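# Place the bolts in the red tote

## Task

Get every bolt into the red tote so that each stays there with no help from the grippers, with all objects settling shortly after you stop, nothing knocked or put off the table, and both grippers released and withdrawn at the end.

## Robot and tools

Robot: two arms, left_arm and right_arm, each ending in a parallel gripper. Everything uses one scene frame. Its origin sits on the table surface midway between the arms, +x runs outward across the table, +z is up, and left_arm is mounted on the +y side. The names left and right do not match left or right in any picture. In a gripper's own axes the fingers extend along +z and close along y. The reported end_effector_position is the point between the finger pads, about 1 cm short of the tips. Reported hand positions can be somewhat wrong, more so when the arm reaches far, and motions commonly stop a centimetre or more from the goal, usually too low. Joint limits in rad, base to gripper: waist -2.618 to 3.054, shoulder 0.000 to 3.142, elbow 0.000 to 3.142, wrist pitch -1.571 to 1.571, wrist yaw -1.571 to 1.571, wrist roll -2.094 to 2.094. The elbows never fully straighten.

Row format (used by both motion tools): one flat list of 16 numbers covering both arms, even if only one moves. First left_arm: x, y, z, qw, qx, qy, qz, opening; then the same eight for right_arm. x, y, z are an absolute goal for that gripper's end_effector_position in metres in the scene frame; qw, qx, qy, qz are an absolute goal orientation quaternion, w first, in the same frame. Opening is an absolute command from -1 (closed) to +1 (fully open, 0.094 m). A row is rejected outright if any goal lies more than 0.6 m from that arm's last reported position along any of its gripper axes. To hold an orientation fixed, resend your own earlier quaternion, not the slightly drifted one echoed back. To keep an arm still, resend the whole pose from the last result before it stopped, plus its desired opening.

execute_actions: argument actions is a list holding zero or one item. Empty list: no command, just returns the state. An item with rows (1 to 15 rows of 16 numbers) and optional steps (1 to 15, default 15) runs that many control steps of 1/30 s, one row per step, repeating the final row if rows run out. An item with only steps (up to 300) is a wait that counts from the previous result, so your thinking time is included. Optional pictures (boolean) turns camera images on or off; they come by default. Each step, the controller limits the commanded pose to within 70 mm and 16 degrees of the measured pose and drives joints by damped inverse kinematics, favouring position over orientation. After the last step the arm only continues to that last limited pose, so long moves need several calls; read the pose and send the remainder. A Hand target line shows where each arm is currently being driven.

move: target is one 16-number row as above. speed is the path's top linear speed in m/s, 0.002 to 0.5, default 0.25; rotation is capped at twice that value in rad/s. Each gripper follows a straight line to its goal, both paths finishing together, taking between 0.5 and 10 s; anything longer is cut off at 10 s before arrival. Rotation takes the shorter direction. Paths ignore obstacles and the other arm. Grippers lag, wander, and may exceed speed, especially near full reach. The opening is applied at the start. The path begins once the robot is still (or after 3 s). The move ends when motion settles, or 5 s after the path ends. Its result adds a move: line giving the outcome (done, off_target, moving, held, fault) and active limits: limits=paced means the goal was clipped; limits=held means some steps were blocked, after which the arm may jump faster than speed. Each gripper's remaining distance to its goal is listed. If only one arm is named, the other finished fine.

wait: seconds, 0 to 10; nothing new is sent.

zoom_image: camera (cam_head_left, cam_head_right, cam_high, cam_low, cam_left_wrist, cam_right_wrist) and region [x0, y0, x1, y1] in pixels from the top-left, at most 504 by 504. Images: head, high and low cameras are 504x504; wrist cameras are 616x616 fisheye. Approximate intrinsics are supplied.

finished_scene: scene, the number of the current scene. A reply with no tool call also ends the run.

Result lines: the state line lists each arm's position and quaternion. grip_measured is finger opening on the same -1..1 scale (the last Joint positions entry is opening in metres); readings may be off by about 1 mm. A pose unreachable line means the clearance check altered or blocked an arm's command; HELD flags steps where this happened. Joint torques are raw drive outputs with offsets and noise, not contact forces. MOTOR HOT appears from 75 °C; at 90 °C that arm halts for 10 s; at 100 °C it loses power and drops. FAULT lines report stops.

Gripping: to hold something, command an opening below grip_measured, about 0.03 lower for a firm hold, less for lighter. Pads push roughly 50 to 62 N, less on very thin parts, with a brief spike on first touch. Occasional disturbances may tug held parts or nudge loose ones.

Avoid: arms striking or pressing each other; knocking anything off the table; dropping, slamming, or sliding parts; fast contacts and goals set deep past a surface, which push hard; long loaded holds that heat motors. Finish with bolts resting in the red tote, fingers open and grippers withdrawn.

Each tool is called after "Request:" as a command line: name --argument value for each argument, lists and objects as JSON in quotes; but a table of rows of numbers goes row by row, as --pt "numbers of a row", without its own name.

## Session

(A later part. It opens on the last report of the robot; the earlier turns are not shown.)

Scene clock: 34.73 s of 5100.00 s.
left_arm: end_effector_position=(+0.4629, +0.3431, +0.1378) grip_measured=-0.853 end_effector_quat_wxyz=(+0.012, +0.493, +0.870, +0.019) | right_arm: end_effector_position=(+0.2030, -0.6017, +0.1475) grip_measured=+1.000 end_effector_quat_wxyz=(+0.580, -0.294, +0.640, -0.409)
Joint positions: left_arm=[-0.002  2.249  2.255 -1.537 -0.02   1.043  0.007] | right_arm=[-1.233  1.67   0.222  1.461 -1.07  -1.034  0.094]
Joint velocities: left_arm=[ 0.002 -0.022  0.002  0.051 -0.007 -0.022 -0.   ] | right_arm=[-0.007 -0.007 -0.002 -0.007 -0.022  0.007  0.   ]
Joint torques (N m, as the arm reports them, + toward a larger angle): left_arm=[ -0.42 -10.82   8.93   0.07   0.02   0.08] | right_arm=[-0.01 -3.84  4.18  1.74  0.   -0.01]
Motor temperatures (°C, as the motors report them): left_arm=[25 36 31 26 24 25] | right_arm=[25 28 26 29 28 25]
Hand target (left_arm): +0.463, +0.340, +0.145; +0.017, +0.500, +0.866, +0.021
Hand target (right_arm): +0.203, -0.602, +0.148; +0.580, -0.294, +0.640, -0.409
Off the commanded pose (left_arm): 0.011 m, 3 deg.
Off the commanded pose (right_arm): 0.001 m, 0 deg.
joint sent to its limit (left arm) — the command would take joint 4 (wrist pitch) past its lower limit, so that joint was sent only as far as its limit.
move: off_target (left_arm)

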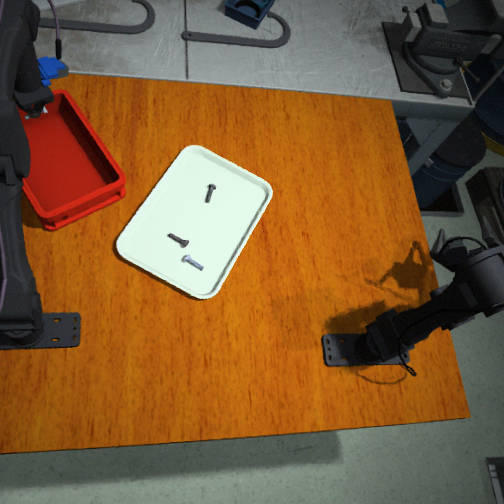

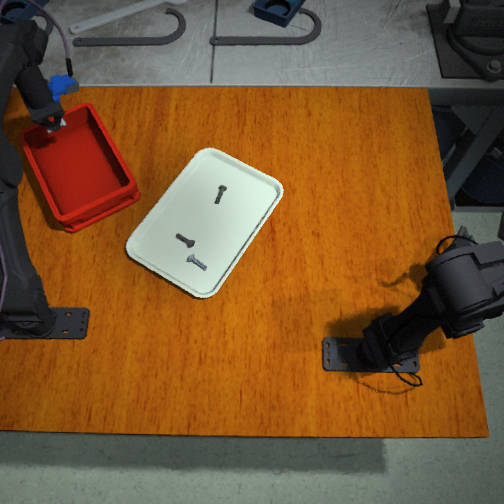

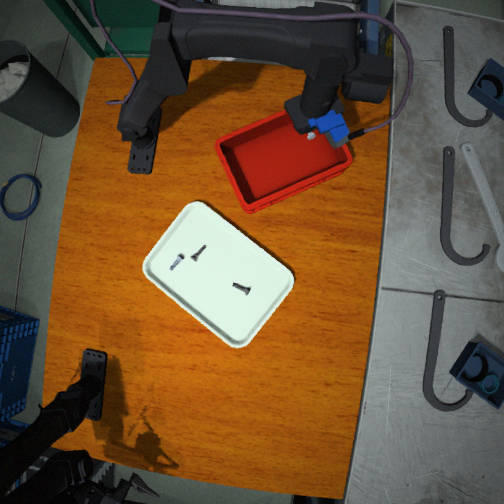

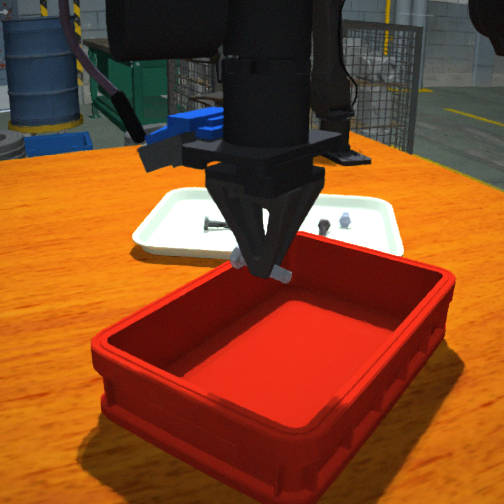

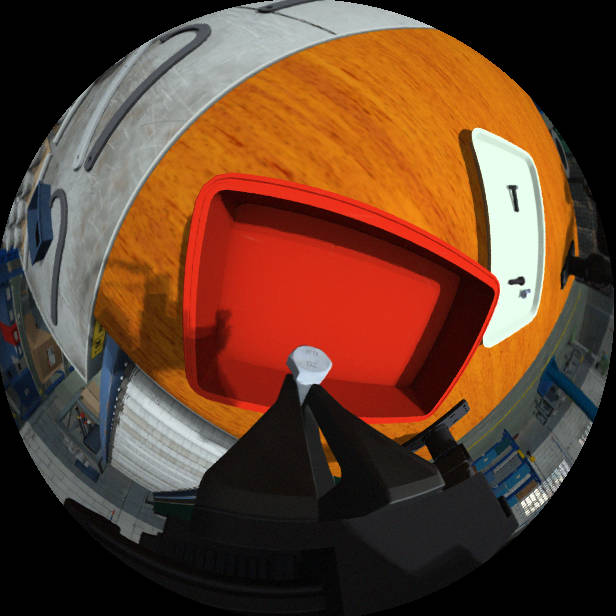

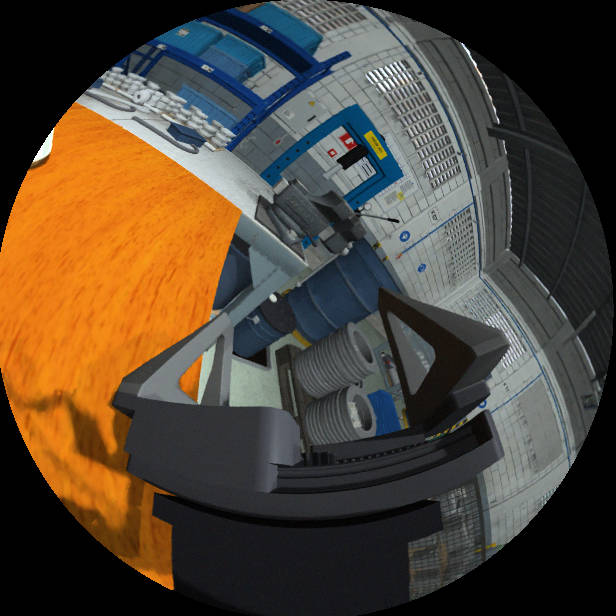

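Request:
move --target '[0.47,0.335,0.028,0,0.5,0.866,0,-0.88,0.203,-0.602,0.148,0.58,-0.294,0.64,-0.409,1]' --speed 0.1

Request:
move --target '[0.47,0.335,0.028,0,0.5,0.866,0,-0.3,0.203,-0.602,0.148,0.58,-0.294,0.64,-0.409,1]'

Request:
move --target '[0.45,0.31,0.145,0,0.5,0.866,0,-0.3,0.203,-0.602,0.148,0.58,-0.294,0.64,-0.409,1]'

Request:
move --target '[0.35,0.07,0.14,0,0.19,0.982,0,-0.3,0.203,-0.602,0.148,0.58,-0.294,0.64,-0.409,1]'

Request:
move --target '[0.35,-0.047,0.055,0.04,0.19,0.98,-0.025,-0.3,0.203,-0.602,0.148,0.58,-0.294,0.64,-0.409,1]' --speed 0.15

Scene clock: 43.73 s of 5100.00 s.
left_arm: end_effector_position=(+0.4674, +0.3419, +0.0278) grip_measured=-0.853 end_effector_quat_wxyz=(-0.010, +0.495, +0.869, +0.001) | right_arm: end_effector_position=(+0.2030, -0.6017, +0.1475) grip_measured=+1.000 end_effector_quat_wxyz=(+0.580, -0.294, +0.640, -0.409)
Joint positions: left_arm=[-0.002  2.317  1.932 -1.203 -0.013  1.046  0.007] | right_arm=[-1.233  1.67   0.222  1.461 -1.07  -1.034  0.094]
Joint velocities: left_arm=[ 0.007 -0.017  0.022  0.051 -0.095 -0.051 -0.001] | right_arm=[-0.007 -0.012 -0.022 -0.022  0.037  0.007  0.   ]
Joint torques (N m, as the arm reports them, + toward a larger angle): left_arm=[ -0.66 -11.3    5.74   0.35   0.08   0.05] | right_arm=[-0.02 -3.89  4.05  1.75 -0.02  0.  ]
Motor temperatures (°C, as the motors report them): left_arm=[25 36 31 25 24 25] | right_arm=[25 28 26 30 28 25]
Hand target (left_arm): +0.471, +0.335, +0.028; -0.000, +0.500, +0.866, -0.000
Hand target (right_arm): +0.203, -0.602, +0.148; +0.580, -0.294, +0.640, -0.409
Off the commanded pose (left_arm): 0.007 m, 1 deg.
Off the commanded pose (right_arm): 0.001 m, 0 deg.
After step 90, 4.37 s passed at rest.
move: done

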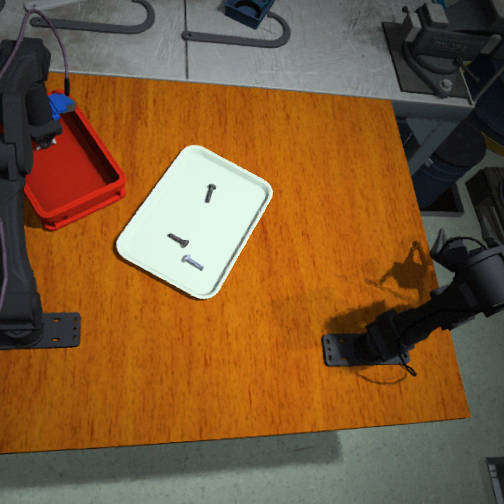

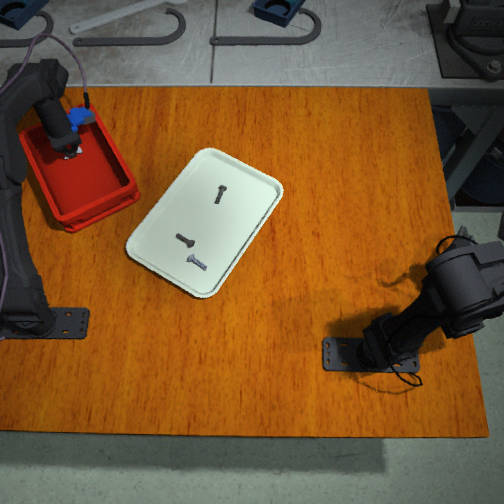

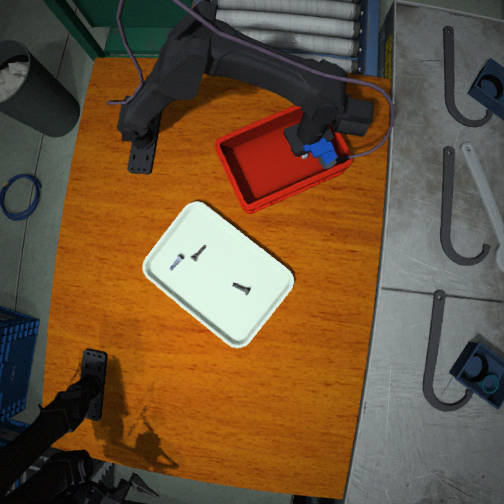

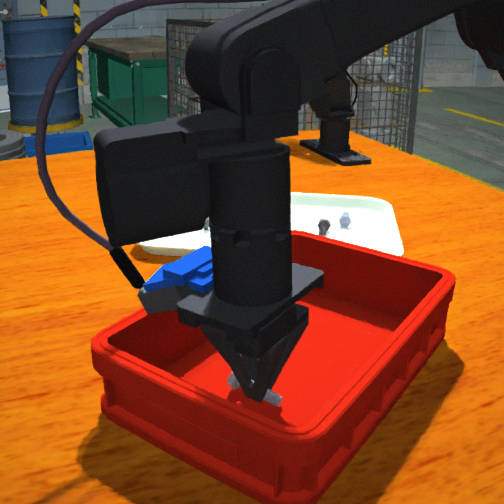

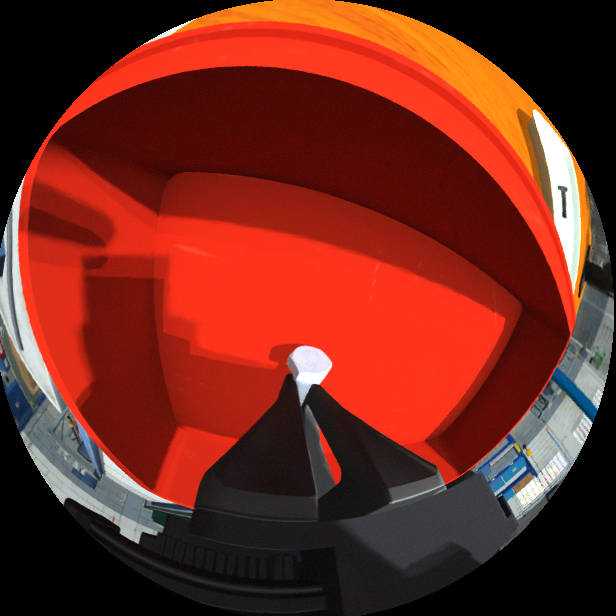

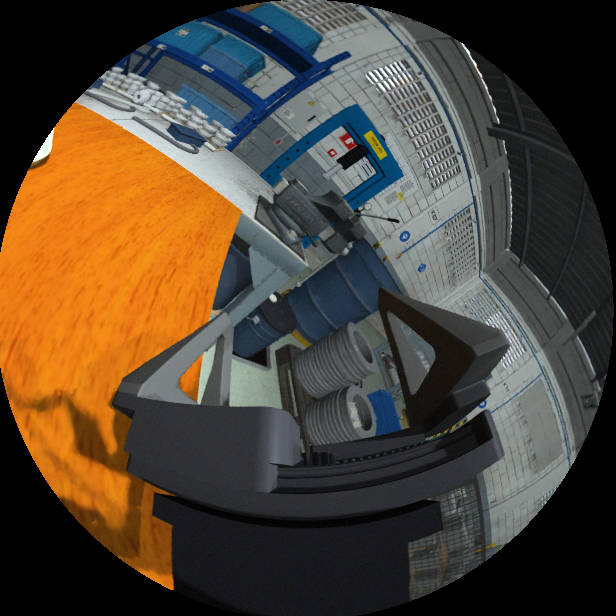

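Scene clock: 44.43 s of 5100.00 s.
left_arm: end_effector_position=(+0.4680, +0.3419, +0.0278) grip_measured=-0.303 end_effector_quat_wxyz=(-0.009, +0.495, +0.869, +0.002) | right_arm: end_effector_position=(+0.2030, -0.6017, +0.1475) grip_measured=+1.000 end_effector_quat_wxyz=(+0.580, -0.294, +0.640, -0.409)
Joint positions: left_arm=[-0.002  2.317  1.932 -1.2   -0.013  1.046  0.033] | right_arm=[-1.233  1.67   0.222  1.461 -1.07  -1.034  0.094]
Joint velocities: left_arm=[ 0.012 -0.007  0.007  0.022 -0.095 -0.007 -0.001] | right_arm=[ 0.007  0.002  0.012 -0.022 -0.037 -0.051  0.   ]
Joint torques (N m, as the arm reports them, + toward a larger angle): left_arm=[ -0.71 -11.67   5.47   0.41   0.11   0.05] | right_arm=[ 0.   -3.81  4.08  1.73 -0.03 -0.01]
Motor temperatures (°C, as the motors report them): left_arm=[25 36 31 25 24 25] | right_arm=[25 28 26 30 28 25]
Hand target (left_arm): +0.470, +0.335, +0.028; -0.000, +0.500, +0.866, -0.000
Hand target (right_arm): +0.203, -0.602, +0.148; +0.580, -0.294, +0.640, -0.409
Off the commanded pose (left_arm): 0.007 m, 1 deg.
Off the commanded pose (right_arm): 0.001 m, 0 deg.
move: done

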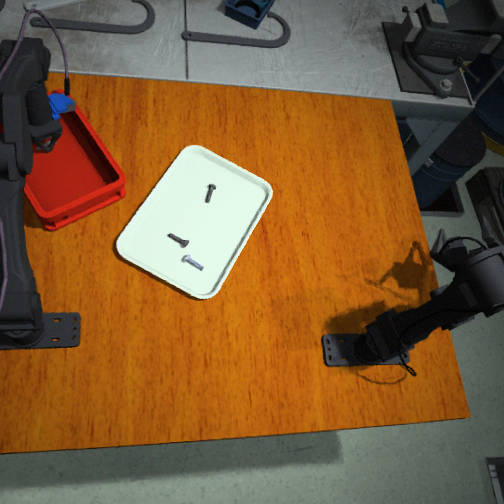

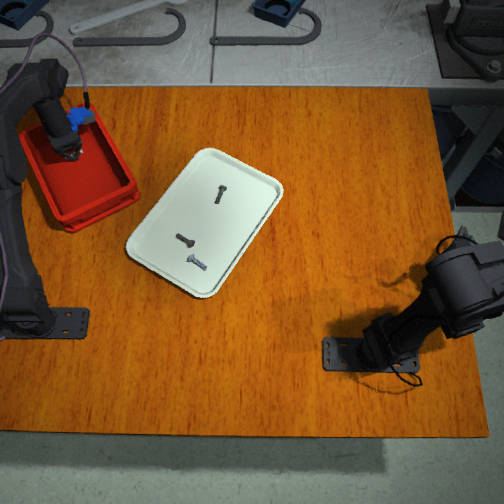

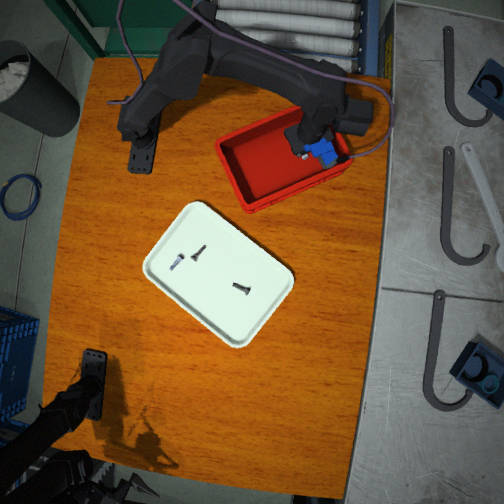

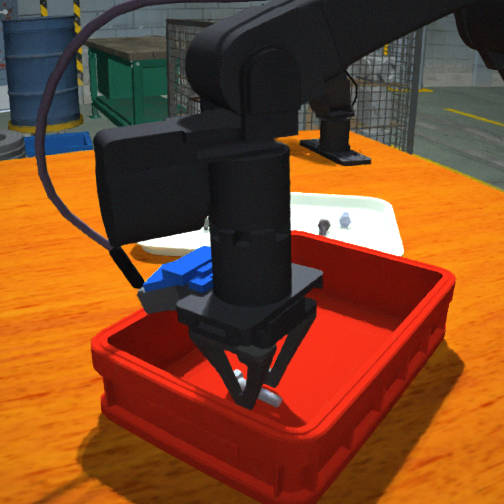

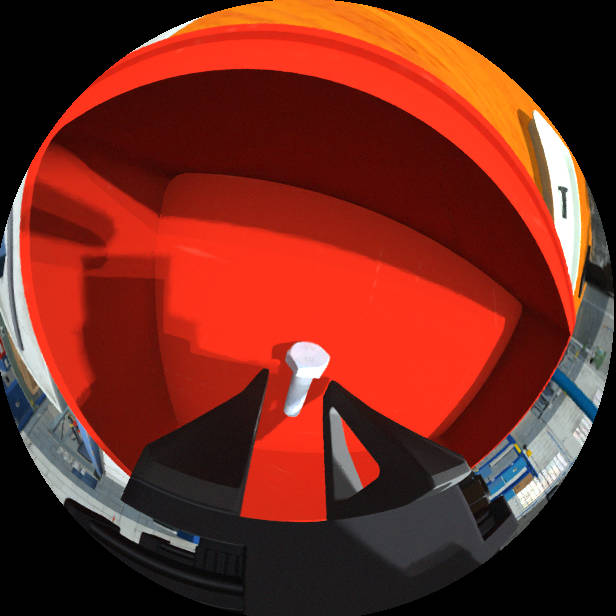

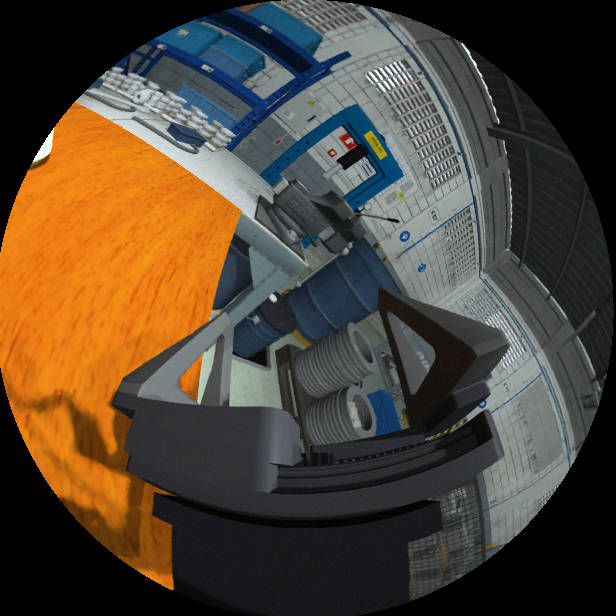

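Scene clock: 45.60 s of 5100.00 s.
left_arm: end_effector_position=(+0.4522, +0.3130, +0.1347) grip_measured=-0.303 end_effector_quat_wxyz=(+0.004, +0.501, +0.866, +0.007) | right_arm: end_effector_position=(+0.2030, -0.6017, +0.1475) grip_measured=+1.000 end_effector_quat_wxyz=(+0.580, -0.294, +0.640, -0.409)
Joint positions: left_arm=[-0.068  2.223  2.202 -1.536 -0.01   0.994  0.033] | right_arm=[-1.233  1.67   0.222  1.461 -1.07  -1.034  0.094]
Joint velocities: left_arm=[-0.012  0.002 -0.017 -0.022 -0.037 -0.022 -0.001] | right_arm=[ 0.012  0.002 -0.022  0.007  0.037  0.051  0.   ]
Joint torques (N m, as the arm reports them, + toward a larger angle): left_arm=[  0.05 -11.68   7.85   0.08   0.07  -0.04] | right_arm=[-0.04 -3.78  4.09  1.73 -0.02  0.  ]
Motor temperatures (°C, as the motors report them): left_arm=[25 36 31 25 24 25] | right_arm=[25 28 26 30 28 25]
Hand target (left_arm): +0.449, +0.310, +0.145; +0.010, +0.500, +0.866, +0.005
Hand target (right_arm): +0.203, -0.602, +0.148; +0.580, -0.294, +0.640, -0.409
Off the commanded pose (left_arm): 0.011 m, 1 deg.
Off the commanded pose (right_arm): 0.001 m, 0 deg.
joint sent to its limit (left arm) — the command would take joint 4 (wrist pitch) past its lower limit, so that joint was sent only as far as its limit.
move: off_target (left_arm)

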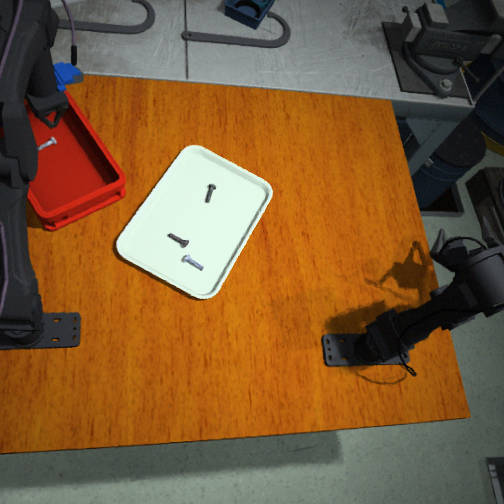

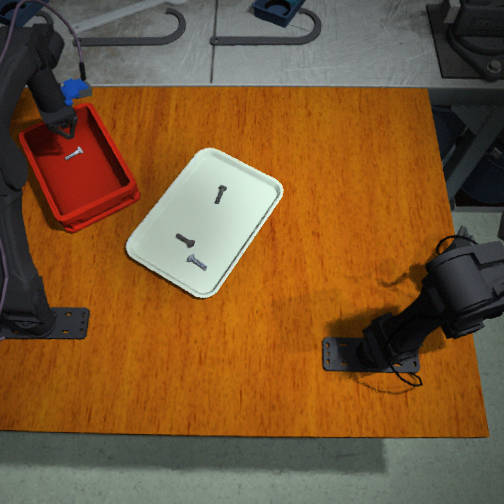

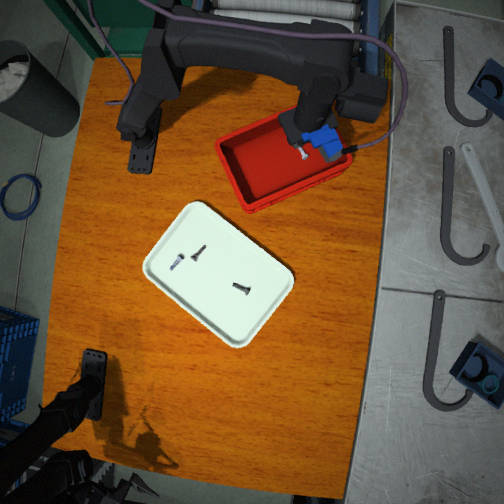

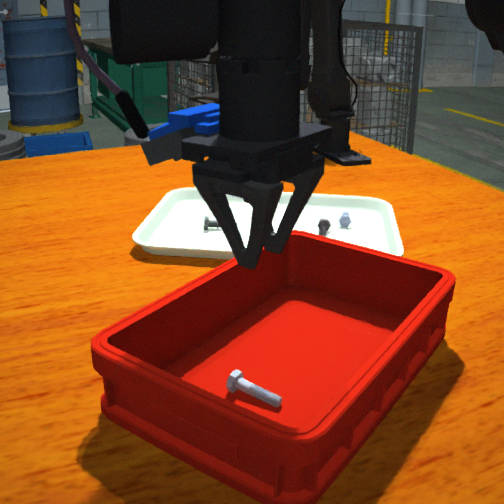

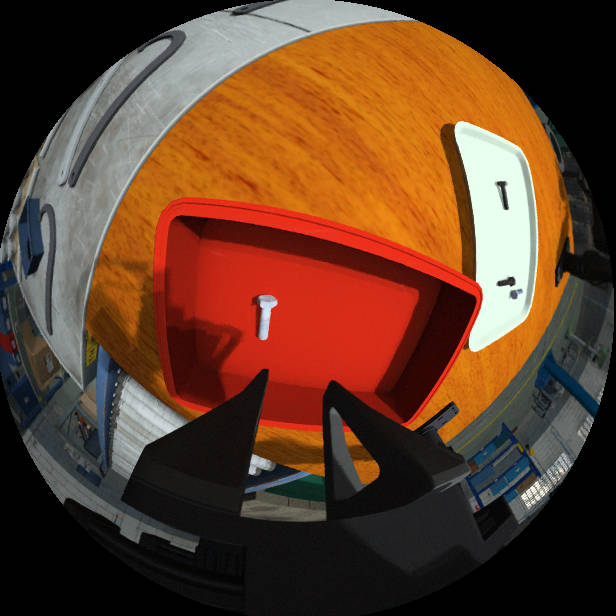

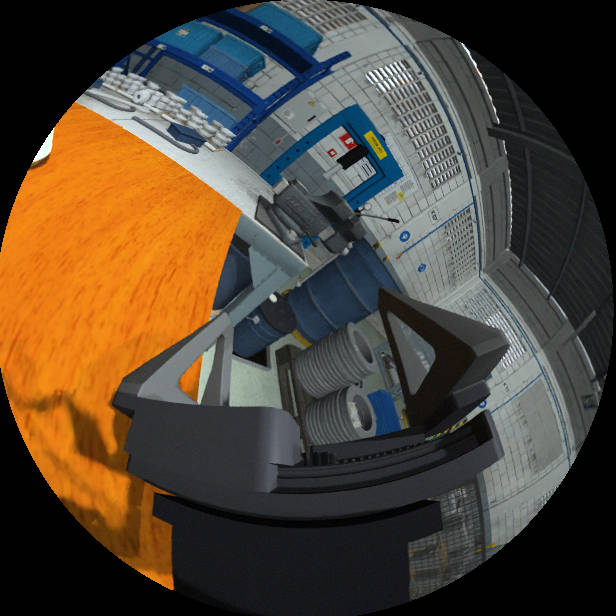

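Scene clock: 47.63 s of 5100.00 s.
left_arm: end_effector_position=(+0.3496, +0.0655, +0.1353) grip_measured=-0.303 end_effector_quat_wxyz=(-0.000, +0.196, +0.980, -0.007) | right_arm: end_effector_position=(+0.2030, -0.6017, +0.1475) grip_measured=+1.000 end_effector_quat_wxyz=(+0.580, -0.294, +0.640, -0.409)
Joint positions: left_arm=[-0.698  2.196  2.159 -1.529  0.012 -0.289  0.033] | right_arm=[-1.233  1.67   0.222  1.461 -1.07  -1.034  0.094]
Joint velocities: left_arm=[-0.007 -0.007 -0.022  0.095 -0.051  0.007 -0.001] | right_arm=[-0.002 -0.002  0.002 -0.007 -0.037 -0.11   0.   ]
Joint torques (N m, as the arm reports them, + toward a larger angle): left_arm=[ 0.44 -9.87  9.11  0.01  0.01 -0.02] | right_arm=[-0.07 -3.82  4.12  1.74 -0.03  0.01]
Motor temperatures (°C, as the motors report them): left_arm=[25 36 31 25 24 25] | right_arm=[25 28 26 30 28 25]
Hand target (left_arm): +0.351, +0.067, +0.140; +0.000, +0.190, +0.982, -0.007
Hand target (right_arm): +0.203, -0.602, +0.148; +0.580, -0.294, +0.640, -0.409
Off the commanded pose (left_arm): 0.007 m, 1 deg.
Off the commanded pose (right_arm): 0.001 m, 0 deg.
move: done

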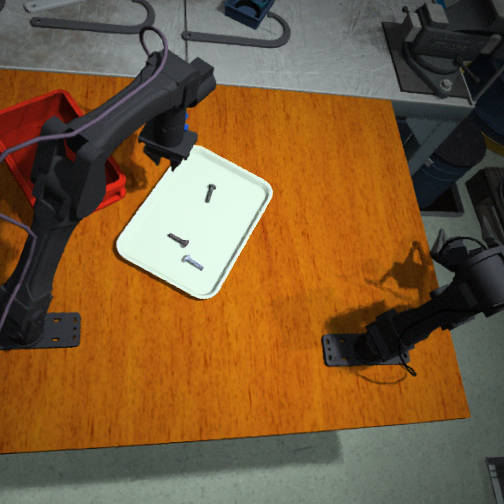

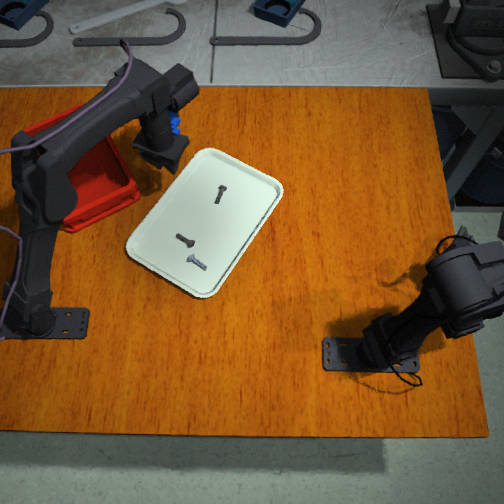

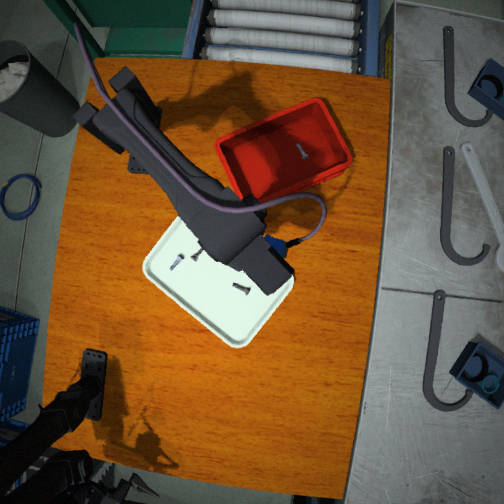

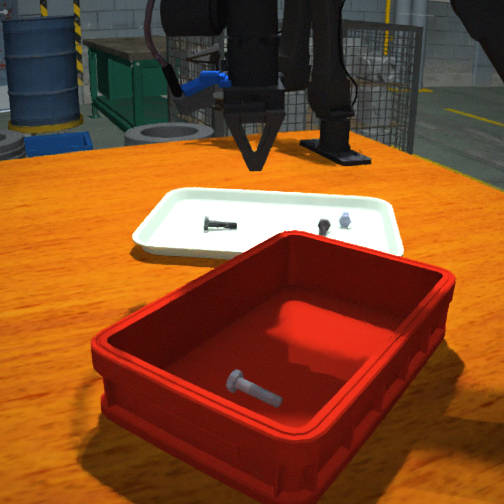

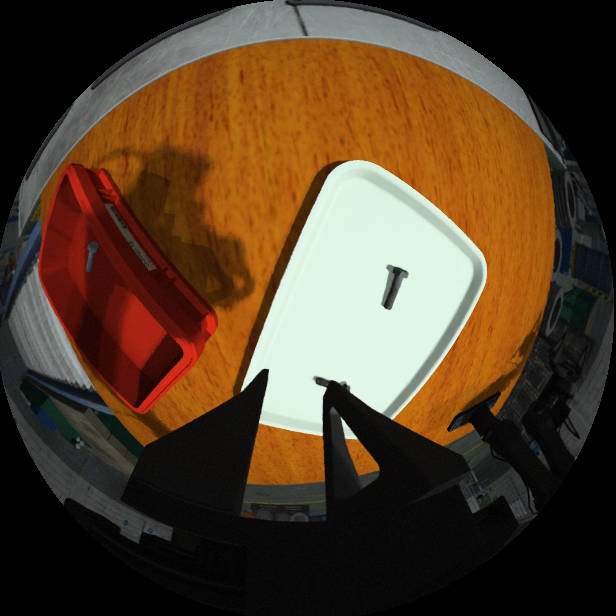

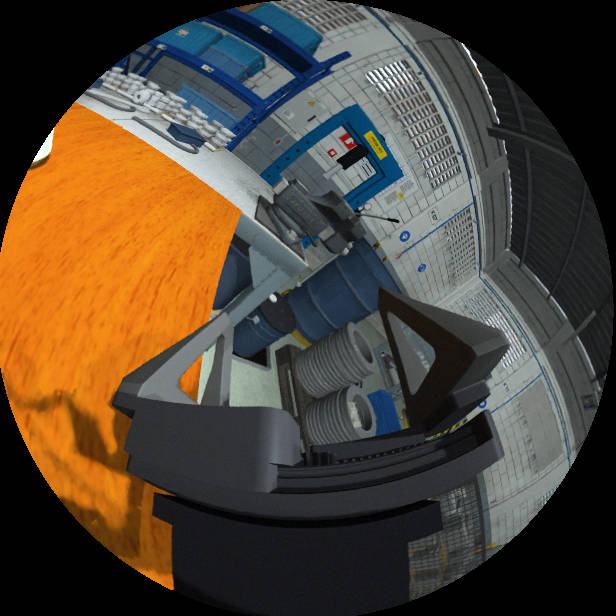

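Scene clock: 49.13 s of 5100.00 s.
left_arm: end_effector_position=(+0.3431, -0.0416, +0.0482) grip_measured=-0.303 end_effector_quat_wxyz=(+0.019, +0.192, +0.981, -0.019) | right_arm: end_effector_position=(+0.2030, -0.6017, +0.1475) grip_measured=+1.000 end_effector_quat_wxyz=(+0.580, -0.294, +0.640, -0.409)
Joint positions: left_arm=[-0.878  2.48   2.302 -1.338  0.006 -0.477  0.033] | right_arm=[-1.233  1.67   0.222  1.461 -1.07  -1.034  0.094]
Joint velocities: left_arm=[-0.002  0.017  0.002  0.022 -0.051  0.022  0.   ] | right_arm=[-0.002 -0.002 -0.002  0.051  0.051 -0.051  0.   ]
Joint torques (N m, as the arm reports them, + toward a larger angle): left_arm=[ -0.11 -12.41   9.27   0.43  -0.05  -0.04] | right_arm=[-0.06 -3.78  4.14  1.72 -0.02  0.  ]
Motor temperatures (°C, as the motors report them): left_arm=[25 36 31 25 24 25] | right_arm=[25 28 26 30 28 25]
Hand target (left_arm): +0.351, -0.048, +0.056; +0.039, +0.190, +0.981, -0.027
Hand target (right_arm): +0.203, -0.602, +0.148; +0.580, -0.294, +0.640, -0.409
Off the commanded pose (left_arm): 0.011 m, 2 deg.
Off the commanded pose (right_arm): 0.001 m, 0 deg.
move: off_target (left_arm)

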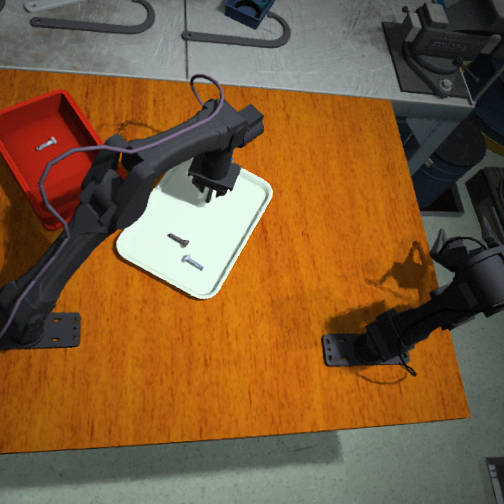

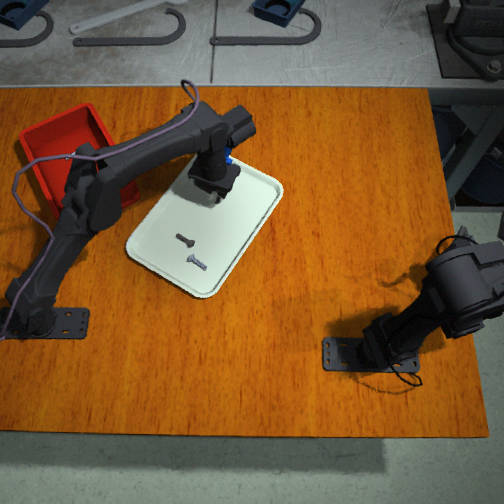

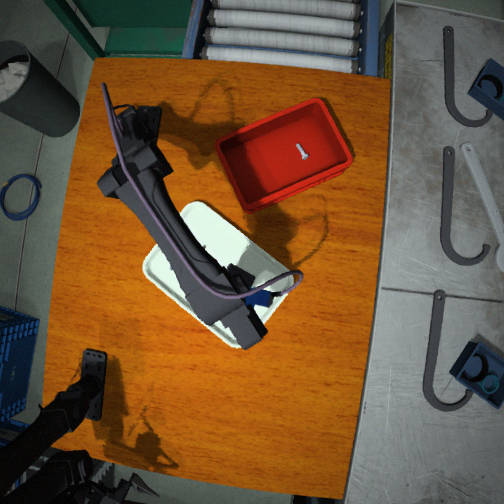

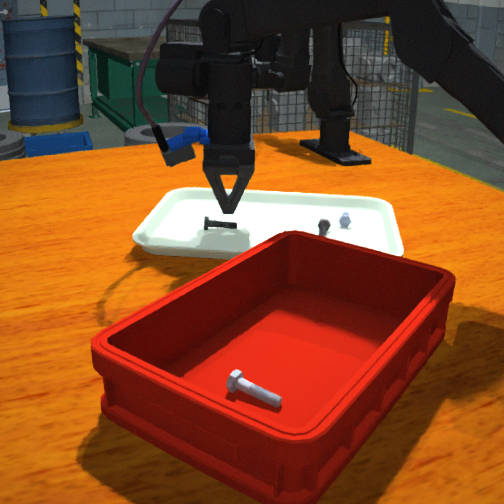

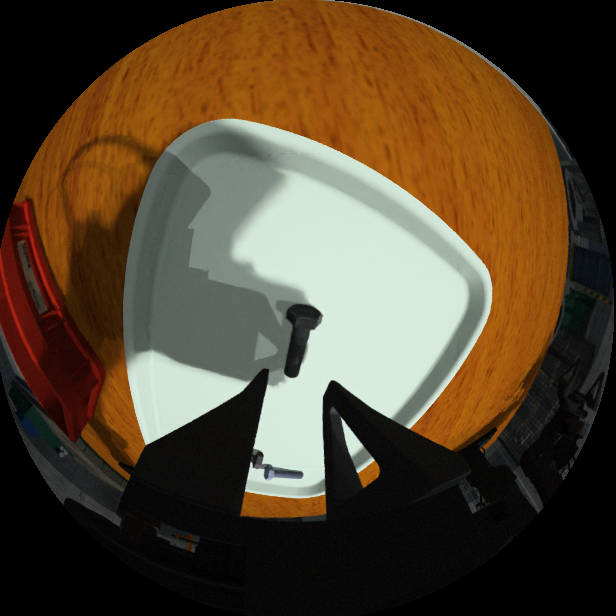

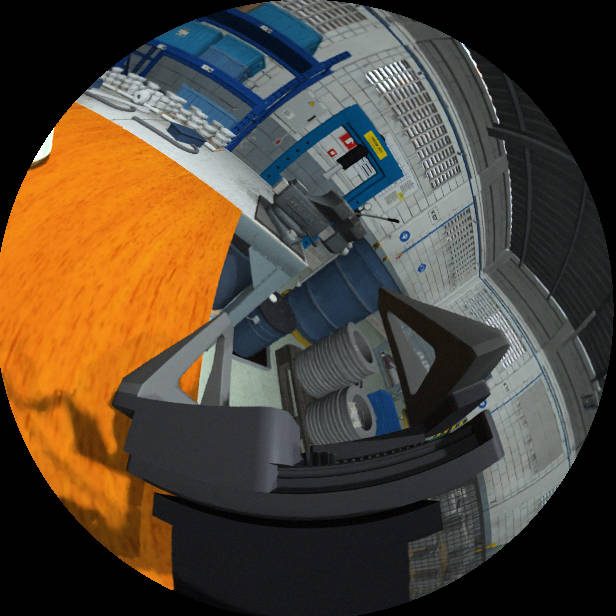

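Request:
move --target '[0.352,-0.042,0.014,0.04,0.19,0.98,-0.025,-0.3,0.203,-0.602,0.148,0.58,-0.294,0.64,-0.409,1]' --speed 0.03

Scene clock: 53.67 s of 5100.00 s.
left_arm: end_effector_position=(+0.3420, -0.0401, +0.0195) grip_measured=-0.302 end_effector_quat_wxyz=(+0.021, +0.192, +0.981, -0.020) | right_arm: end_effector_position=(+0.2030, -0.6017, +0.1475) grip_measured=+1.000 end_effector_quat_wxyz=(+0.580, -0.294, +0.640, -0.409)
Joint positions: left_arm=[-0.878  2.465  2.159 -1.208  0.005 -0.478  0.033] | right_arm=[-1.233  1.67   0.222  1.461 -1.07  -1.034  0.094]
Joint velocities: left_arm=[-0.007  0.012  0.002  0.037  0.037 -0.022 -0.001] | right_arm=[ 0.002 -0.002 -0.012  0.022  0.037  0.037  0.   ]
Joint torques (N m, as the arm reports them, + toward a larger angle): left_arm=[  0.52 -12.11   4.26   0.98  -0.11   0.07] | right_arm=[-0.06 -3.81  4.09  1.72 -0.01  0.  ]
Motor temperatures (°C, as the motors report them): left_arm=[25 37 31 25 24 25] | right_arm=[25 28 26 30 28 25]
Hand target (left_arm): +0.352, -0.042, +0.015; +0.039, +0.190, +0.981, -0.024
Hand target (right_arm): +0.203, -0.602, +0.148; +0.580, -0.294, +0.640, -0.409
Off the commanded pose (left_arm): 0.012 m, 2 deg.
Off the commanded pose (right_arm): 0.001 m, 0 deg.
After step 90, 0.13 s passed at rest.
move: off_target (left_arm)

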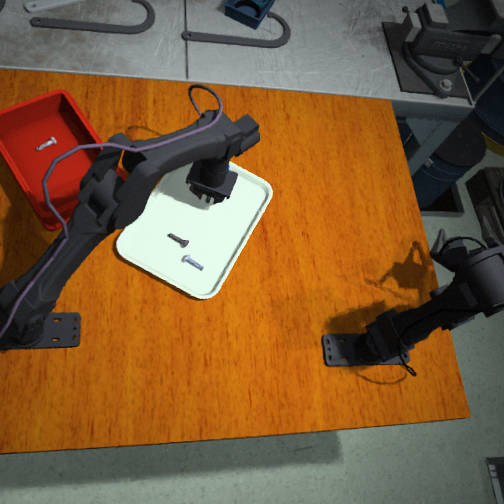

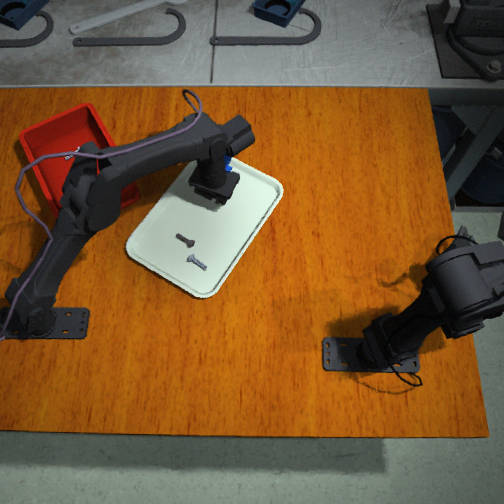

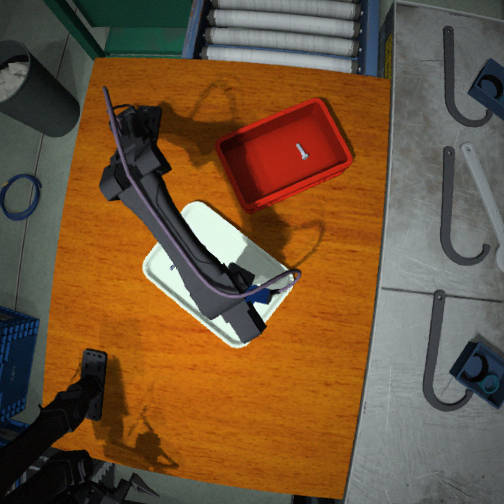

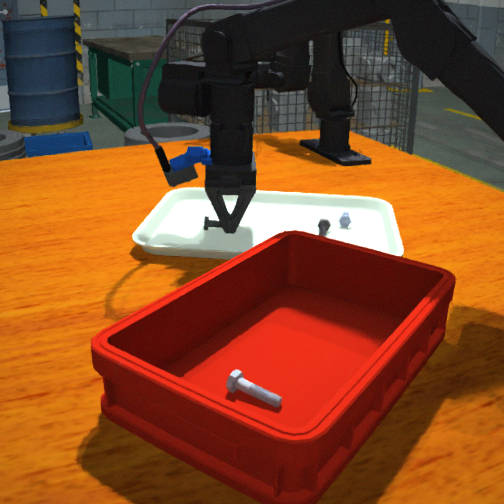

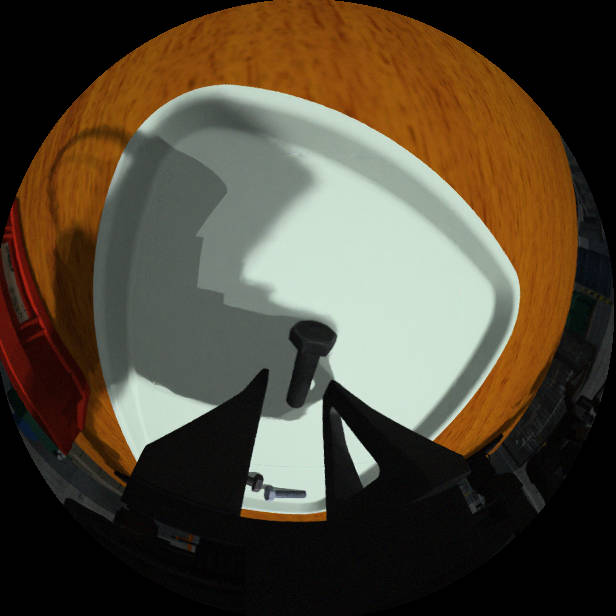

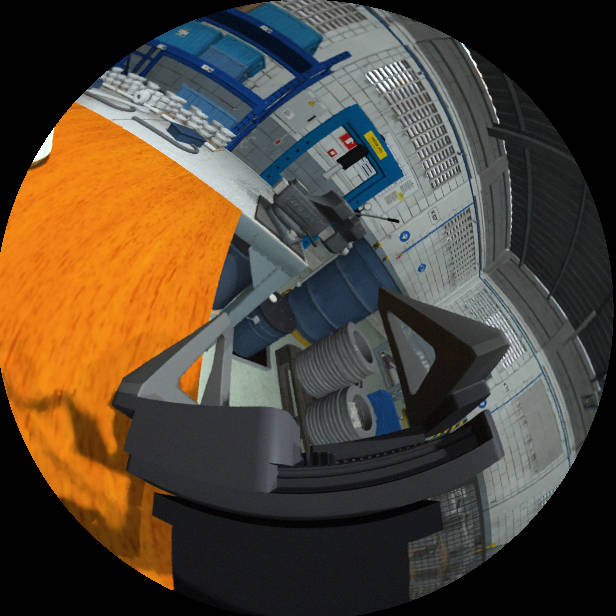

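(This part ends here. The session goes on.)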